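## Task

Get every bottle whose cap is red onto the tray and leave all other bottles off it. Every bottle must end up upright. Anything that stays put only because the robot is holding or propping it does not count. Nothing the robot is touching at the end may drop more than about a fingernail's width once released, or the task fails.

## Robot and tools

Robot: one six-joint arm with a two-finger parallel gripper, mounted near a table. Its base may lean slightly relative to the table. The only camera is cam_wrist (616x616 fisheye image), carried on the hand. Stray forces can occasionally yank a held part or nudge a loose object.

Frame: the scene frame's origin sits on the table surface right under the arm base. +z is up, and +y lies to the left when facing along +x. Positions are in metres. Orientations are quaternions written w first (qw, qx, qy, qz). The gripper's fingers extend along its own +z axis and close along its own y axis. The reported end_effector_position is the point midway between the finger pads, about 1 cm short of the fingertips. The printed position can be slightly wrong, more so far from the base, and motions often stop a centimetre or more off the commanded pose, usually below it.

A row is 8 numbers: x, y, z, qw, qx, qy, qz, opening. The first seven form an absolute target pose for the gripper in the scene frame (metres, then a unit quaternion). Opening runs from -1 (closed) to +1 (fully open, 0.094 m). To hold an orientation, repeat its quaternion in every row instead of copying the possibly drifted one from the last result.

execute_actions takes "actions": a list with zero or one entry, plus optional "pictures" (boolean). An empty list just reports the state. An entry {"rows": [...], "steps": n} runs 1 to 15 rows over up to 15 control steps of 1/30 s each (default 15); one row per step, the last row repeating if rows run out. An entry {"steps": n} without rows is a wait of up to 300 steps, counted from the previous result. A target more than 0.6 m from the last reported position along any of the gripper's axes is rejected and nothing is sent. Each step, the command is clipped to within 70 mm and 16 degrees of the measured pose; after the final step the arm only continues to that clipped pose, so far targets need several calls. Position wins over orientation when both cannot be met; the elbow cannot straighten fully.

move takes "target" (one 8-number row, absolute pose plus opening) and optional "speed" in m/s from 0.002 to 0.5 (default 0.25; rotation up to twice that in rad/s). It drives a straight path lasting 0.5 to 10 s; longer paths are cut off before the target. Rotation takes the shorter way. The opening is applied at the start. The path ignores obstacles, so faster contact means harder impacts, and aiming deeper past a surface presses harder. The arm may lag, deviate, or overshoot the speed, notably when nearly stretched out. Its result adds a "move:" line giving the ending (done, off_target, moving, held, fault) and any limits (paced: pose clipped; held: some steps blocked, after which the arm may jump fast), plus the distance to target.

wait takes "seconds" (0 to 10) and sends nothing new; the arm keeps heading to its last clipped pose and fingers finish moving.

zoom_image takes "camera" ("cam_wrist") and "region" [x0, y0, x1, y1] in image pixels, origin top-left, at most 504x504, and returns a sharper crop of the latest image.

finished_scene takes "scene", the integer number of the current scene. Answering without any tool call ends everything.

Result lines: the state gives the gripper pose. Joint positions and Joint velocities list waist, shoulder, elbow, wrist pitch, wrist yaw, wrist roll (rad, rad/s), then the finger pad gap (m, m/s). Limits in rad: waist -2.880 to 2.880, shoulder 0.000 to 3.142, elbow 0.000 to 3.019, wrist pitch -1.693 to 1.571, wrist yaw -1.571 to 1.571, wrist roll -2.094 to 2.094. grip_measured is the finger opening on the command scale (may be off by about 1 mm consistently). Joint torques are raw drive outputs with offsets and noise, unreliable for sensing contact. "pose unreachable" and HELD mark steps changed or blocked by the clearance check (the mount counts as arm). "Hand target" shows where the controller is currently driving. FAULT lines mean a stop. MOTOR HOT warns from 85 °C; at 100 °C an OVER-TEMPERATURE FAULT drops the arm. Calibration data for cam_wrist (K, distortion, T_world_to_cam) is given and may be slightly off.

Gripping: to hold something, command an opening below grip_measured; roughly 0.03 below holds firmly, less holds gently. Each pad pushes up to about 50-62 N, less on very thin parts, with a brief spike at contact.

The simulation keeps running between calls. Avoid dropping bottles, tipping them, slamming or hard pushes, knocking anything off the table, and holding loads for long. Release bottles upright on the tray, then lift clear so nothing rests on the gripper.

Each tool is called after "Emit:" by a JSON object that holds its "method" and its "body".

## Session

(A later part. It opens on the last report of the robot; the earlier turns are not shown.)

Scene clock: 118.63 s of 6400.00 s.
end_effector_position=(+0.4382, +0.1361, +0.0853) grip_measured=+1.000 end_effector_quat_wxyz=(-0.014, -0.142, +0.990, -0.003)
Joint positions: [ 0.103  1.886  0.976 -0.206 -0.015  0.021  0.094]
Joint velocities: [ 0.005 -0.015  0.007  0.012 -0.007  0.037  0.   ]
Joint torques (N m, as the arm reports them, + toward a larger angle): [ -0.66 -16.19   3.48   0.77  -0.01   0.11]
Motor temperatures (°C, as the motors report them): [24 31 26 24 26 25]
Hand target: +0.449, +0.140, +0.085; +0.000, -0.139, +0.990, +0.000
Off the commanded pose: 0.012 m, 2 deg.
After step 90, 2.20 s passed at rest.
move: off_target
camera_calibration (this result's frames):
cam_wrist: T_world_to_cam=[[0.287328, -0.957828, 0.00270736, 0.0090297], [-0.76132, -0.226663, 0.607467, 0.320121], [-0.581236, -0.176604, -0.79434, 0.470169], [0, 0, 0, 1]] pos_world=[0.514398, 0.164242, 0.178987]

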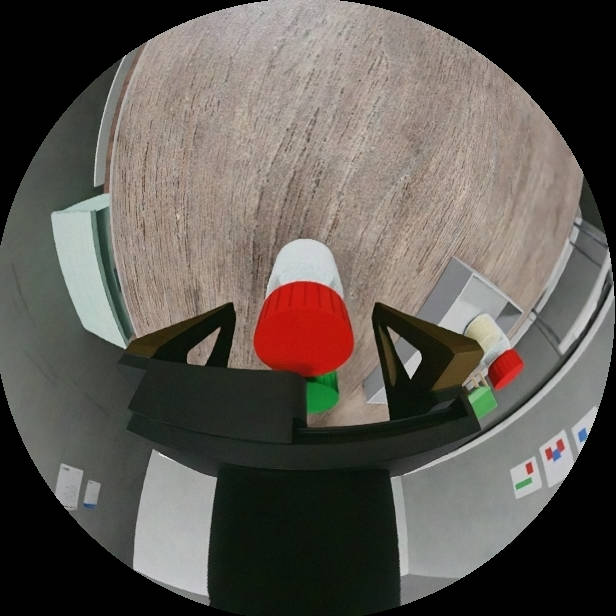

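Emit:
{"method": "move", "body": {"target": [0.449,0.14,0.084,0,-0.139,0.99,0,0.1], "speed": 0.01}}

Emit:
{"method": "move", "body": {"target": [0.455,0.135,0.165,0,-0.139,0.99,0,0.1], "speed": 0.08}}

Emit:
{"method": "move", "body": {"target": [0.45,0.04,0.165,0,-0.07,0.997,0,0.1], "speed": 0.2}}

Emit:
{"method": "move", "body": {"target": [0.385,-0.07,0.16,0,0,1,0,0.1], "speed": 0.2}}

Scene clock: 140.03 s of 6400.00 s.
end_effector_position=(+0.4382, +0.1361, +0.0853) grip_measured=+0.130 end_effector_quat_wxyz=(-0.014, -0.142, +0.990, -0.003)
Joint positions: [ 0.103  1.886  0.976 -0.206 -0.015  0.021  0.053]
Joint velocities: [-0.005 -0.005 -0.017  0.012  0.051 -0.066 -0.001]
Joint torques (N m, as the arm reports them, + toward a larger angle): [ -0.87 -16.08   3.49   0.79   0.01   0.12]
Motor temperatures (°C, as the motors report them): [24 31 26 24 26 25]
Hand target: +0.449, +0.140, +0.084; -0.000, -0.139, +0.990, +0.000
Off the commanded pose: 0.012 m, 2 deg.
After step 90, 16.70 s passed at rest.
move: off_target
camera_calibration (this result's frames):
cam_wrist: T_world_to_cam=[[0.286963, -0.957938, 0.00271837, 0.00920372], [-0.761408, -0.226366, 0.607467, 0.320119], [-0.5813, -0.17639, -0.79434, 0.470168], [0, 0, 0, 1]] pos_world=[0.514409, 0.164214, 0.178987]

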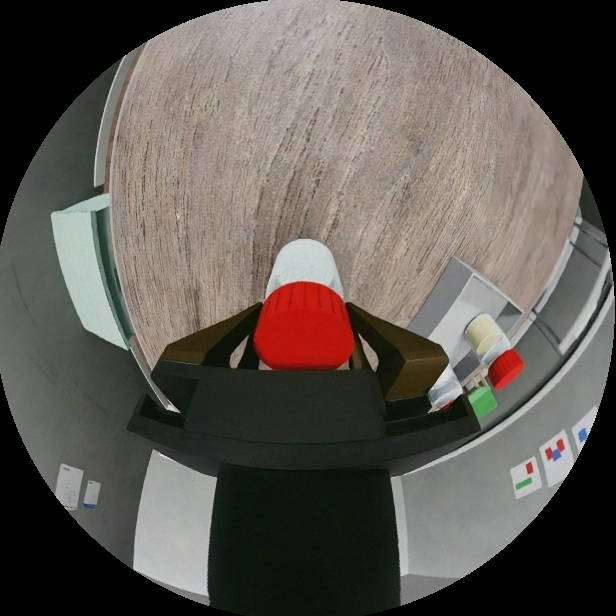

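Scene clock: 141.43 s of 6400.00 s.
end_effector_position=(+0.4505, +0.1391, +0.1559) grip_measured=+0.130 end_effector_quat_wxyz=(-0.002, -0.140, +0.990, +0.000)
Joint positions: [ 0.098  1.693  0.928 -0.325 -0.02   0.021  0.053]
Joint velocities: [-0.005 -0.015  0.012 -0.002  0.022 -0.007  0.   ]
Joint torques (N m, as the arm reports them, + toward a larger angle): [ -1.69 -17.57   3.56  -0.6   -0.11  -0.05]
Motor temperatures (°C, as the motors report them): [24 31 26 24 26 25]
Hand target: +0.454, +0.135, +0.164; -0.000, -0.139, +0.990, -0.000
Off the commanded pose: 0.011 m, 0 deg.
move: off_target
camera_calibration (this result's frames):
cam_wrist: T_world_to_cam=[[0.28275, -0.959194, -0.000165023, 0.0109262], [-0.776565, -0.229016, 0.58694, 0.297673], [-0.563027, -0.165829, -0.80963, 0.526596], [0, 0, 0, 1]] pos_world=[0.52456, 0.165977, 0.251634]

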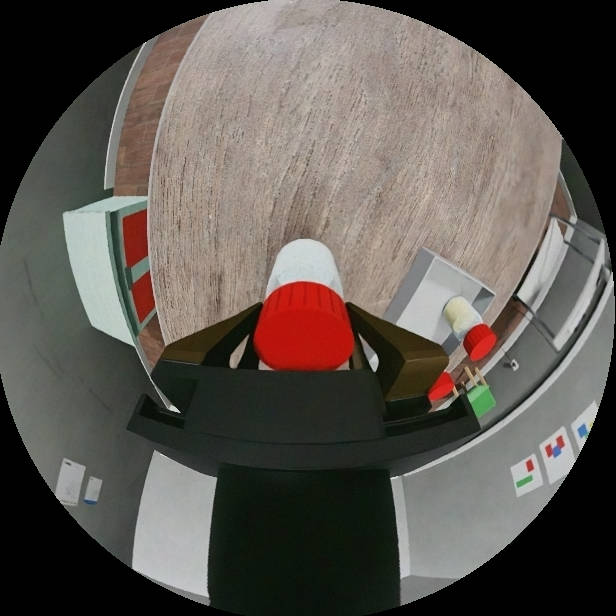

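Scene clock: 142.33 s of 6400.00 s.
end_effector_position=(+0.4369, +0.0344, +0.1564) grip_measured=+0.130 end_effector_quat_wxyz=(-0.023, -0.059, +0.998, -0.004)
Joint positions: [-0.131  1.693  0.866 -0.321 -0.118 -0.025  0.053]
Joint velocities: [-0.015  0.005  0.002 -0.022  0.037 -0.007  0.001]
Joint torques (N m, as the arm reports them, + toward a larger angle): [ -1.68 -17.01   3.02   0.74  -0.11  -0.04]
Motor temperatures (°C, as the motors report them): [24 31 26 24 26 25]
Hand target: +0.449, +0.041, +0.165; -0.002, -0.070, +0.998, +0.000
Off the commanded pose: 0.017 m, 3 deg.
move: off_target
camera_calibration (this result's frames):
cam_wrist: T_world_to_cam=[[0.123302, -0.992352, 0.00577139, -0.0157786], [-0.778221, -0.0930837, 0.621053, 0.253531], [-0.615766, -0.0810684, -0.783747, 0.51811], [0, 0, 0, 1]] pos_world=[0.518284, 0.0499441, 0.248702]

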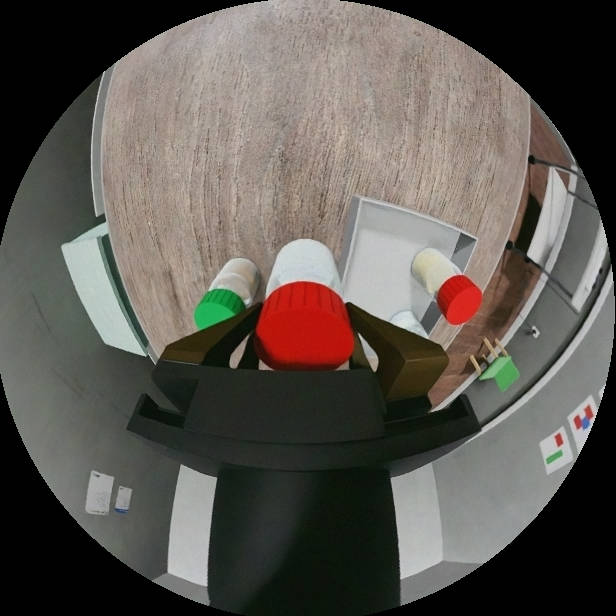

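Scene clock: 143.37 s of 6400.00 s.
end_effector_position=(+0.3796, -0.0688, +0.1599) grip_measured=+0.130 end_effector_quat_wxyz=(-0.011, +0.008, +1.000, -0.000)
Joint positions: [-0.394  1.703  0.714 -0.179 -0.235 -0.131  0.053]
Joint velocities: [-0.024  0.005  0.017  0.012 -0.037 -0.007 -0.   ]
Joint torques (N m, as the arm reports them, + toward a larger angle): [ -3.42 -13.49   1.92   0.76  -0.11  -0.03]
Motor temperatures (°C, as the motors report them): [24 31 26 24 26 25]
Hand target: +0.384, -0.069, +0.160; -0.002, +0.001, +1.000, +0.000
Off the commanded pose: 0.006 m, 2 deg.
move: done
camera_calibration (this result's frames):
cam_wrist: T_world_to_cam=[[-0.0107638, -0.999941, 0.00110037, -0.0600055], [-0.797932, 0.00925251, 0.602677, 0.214595], [-0.602652, 0.0056091, -0.797984, 0.480462], [0, 0, 0, 1]] pos_world=[0.460137, -0.0646825, 0.254136]

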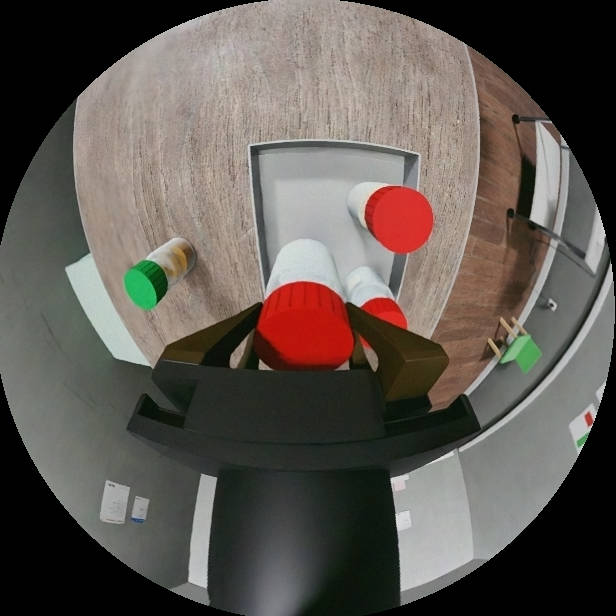

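Emit:
{"method": "move", "body": {"target": [0.388,-0.068,0.097,0,0,1,0,0.1], "speed": 0.07}}

Emit:
{"method": "move", "body": {"target": [0.388,-0.068,0.083,0,0,1,0,0.1], "speed": 0.008}}

Scene clock: 149.60 s of 6400.00 s.
end_effector_position=(+0.3785, -0.0715, +0.0972) grip_measured=+0.130 end_effector_quat_wxyz=(-0.013, +0.004, +1.000, +0.001)
Joint positions: [-0.365  1.904  0.778 -0.04  -0.226 -0.114  0.053]
Joint velocities: [-0.015 -0.005 -0.002 -0.012 -0.051  0.007 -0.001]
Joint torques (N m, as the arm reports them, + toward a larger angle): [ -3.01 -14.42   1.21   0.73   0.22   0.09]
Motor temperatures (°C, as the motors report them): [24 31 26 24 26 25]
Hand target: +0.389, -0.068, +0.098; +0.000, +0.000, +1.000, -0.000
Off the commanded pose: 0.010 m, 2 deg.
After step 90, 1.97 s passed at rest.
move: done
camera_calibration (this result's frames):
cam_wrist: T_world_to_cam=[[-0.00210203, -0.999996, -0.0017217, -0.0656371], [-0.7963, 0.000632395, 0.604902, 0.25008], [-0.604899, 0.00264251, -0.796298, 0.430271], [0, 0, 0, 1]] pos_world=[0.459271, -0.066932, 0.191237]

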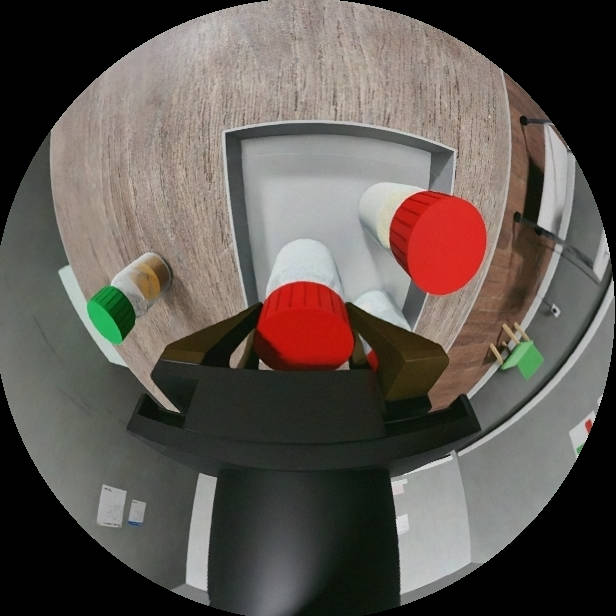

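Scene clock: 152.00 s of 6400.00 s.
end_effector_position=(+0.3798, -0.0722, +0.0874) grip_measured=+0.130 end_effector_quat_wxyz=(-0.011, +0.005, +1.000, +0.000)
Joint positions: [-0.36   1.934  0.792 -0.018 -0.223 -0.106  0.053]
Joint velocities: [-0.015 -0.005  0.002  0.012 -0.037 -0.007 -0.001]
Joint torques (N m, as the arm reports them, + toward a larger angle): [ -2.78 -13.47   1.4    1.     0.21   0.1 ]
Motor temperatures (°C, as the motors report them): [24 31 26 24 26 25]
Hand target: +0.388, -0.068, +0.083; +0.000, -0.000, +1.000, +0.000
Off the commanded pose: 0.010 m, 1 deg.
move: done
camera_calibration (this result's frames):
cam_wrist: T_world_to_cam=[[-0.00487582, -0.999988, 0.0000209705, -0.0654603], [-0.79854, 0.00390621, 0.601929, 0.258414], [-0.601922, 0.00291815, -0.79855, 0.422321], [0, 0, 0, 1]] pos_world=[0.460239, -0.0677013, 0.181699]

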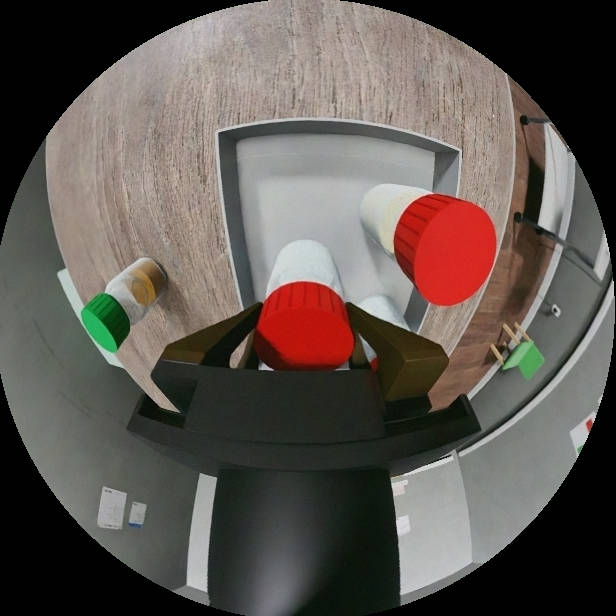

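Emit:
{"method": "move", "body": {"target": [0.385,-0.07,0.085,0,0,1,0,0.5], "speed": 0.01}}

Emit:
{"method": "move", "body": {"target": [0.38,-0.074,0.17,0,0,1,0,0.5], "speed": 0.1}}

Scene clock: 158.47 s of 6400.00 s.
end_effector_position=(+0.3818, -0.0724, +0.0874) grip_measured=+0.498 end_effector_quat_wxyz=(-0.007, +0.004, +1.000, -0.000)
Joint positions: [-0.36   1.934  0.792 -0.009 -0.223 -0.105  0.07 ]
Joint velocities: [ 0.005 -0.005 -0.012  0.017 -0.007  0.007 -0.   ]
Joint torques (N m, as the arm reports them, + toward a larger angle): [ -3.39 -13.81   0.65   0.79   0.11   0.04]
Motor temperatures (°C, as the motors report them): [24 31 26 24 26 25]
Hand target: +0.385, -0.070, +0.085; -0.000, +0.000, +1.000, +0.000
Off the commanded pose: 0.005 m, 1 deg.
After step 90, 2.03 s passed at rest.
move: done
camera_calibration (this result's frames):
cam_wrist: T_world_to_cam=[[-0.00339537, -0.999994, 0.000899588, -0.0663258], [-0.803414, 0.00326354, 0.595412, 0.26243], [-0.595411, 0.0012989, -0.80342, 0.421326], [0, 0, 0, 1]] pos_world=[0.461477, -0.0677291, 0.182308]

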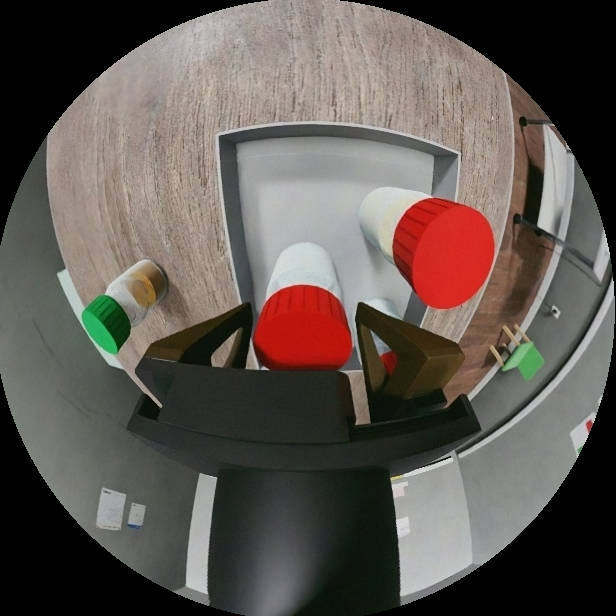

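Scene clock: 159.63 s of 6400.00 s.
end_effector_position=(+0.3828, -0.0696, +0.1656) grip_measured=+0.498 end_effector_quat_wxyz=(+0.004, -0.003, +1.000, +0.000)
Joint positions: [-0.401  1.683  0.698 -0.152 -0.243 -0.152  0.07 ]
Joint velocities: [-0.005  0.005 -0.012  0.017  0.037 -0.007 -0.001]
Joint torques (N m, as the arm reports them, + toward a larger angle): [ -4.56 -13.7    1.85  -0.59  -0.14  -0.05]
Motor temperatures (°C, as the motors report them): [24 31 26 24 26 25]
Hand target: +0.379, -0.074, +0.169; -0.000, +0.000, +1.000, +0.000
Off the commanded pose: 0.007 m, 1 deg.
move: done
camera_calibration (this result's frames):
cam_wrist: T_world_to_cam=[[0.0105403, -0.999944, 0.000340931, -0.0688541], [-0.816567, -0.00841058, 0.57719, 0.223887], [-0.577155, -0.00636217, -0.81661, 0.479456], [0, 0, 0, 1]] pos_world=[0.460265, -0.0639169, 0.262327]

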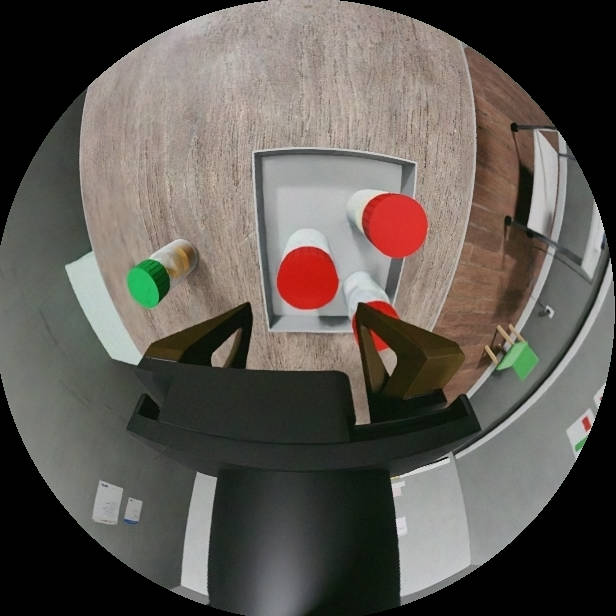

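Emit:
{"method": "finished_scene", "body": {"scene": 2}}

The scene is finished: the task was done.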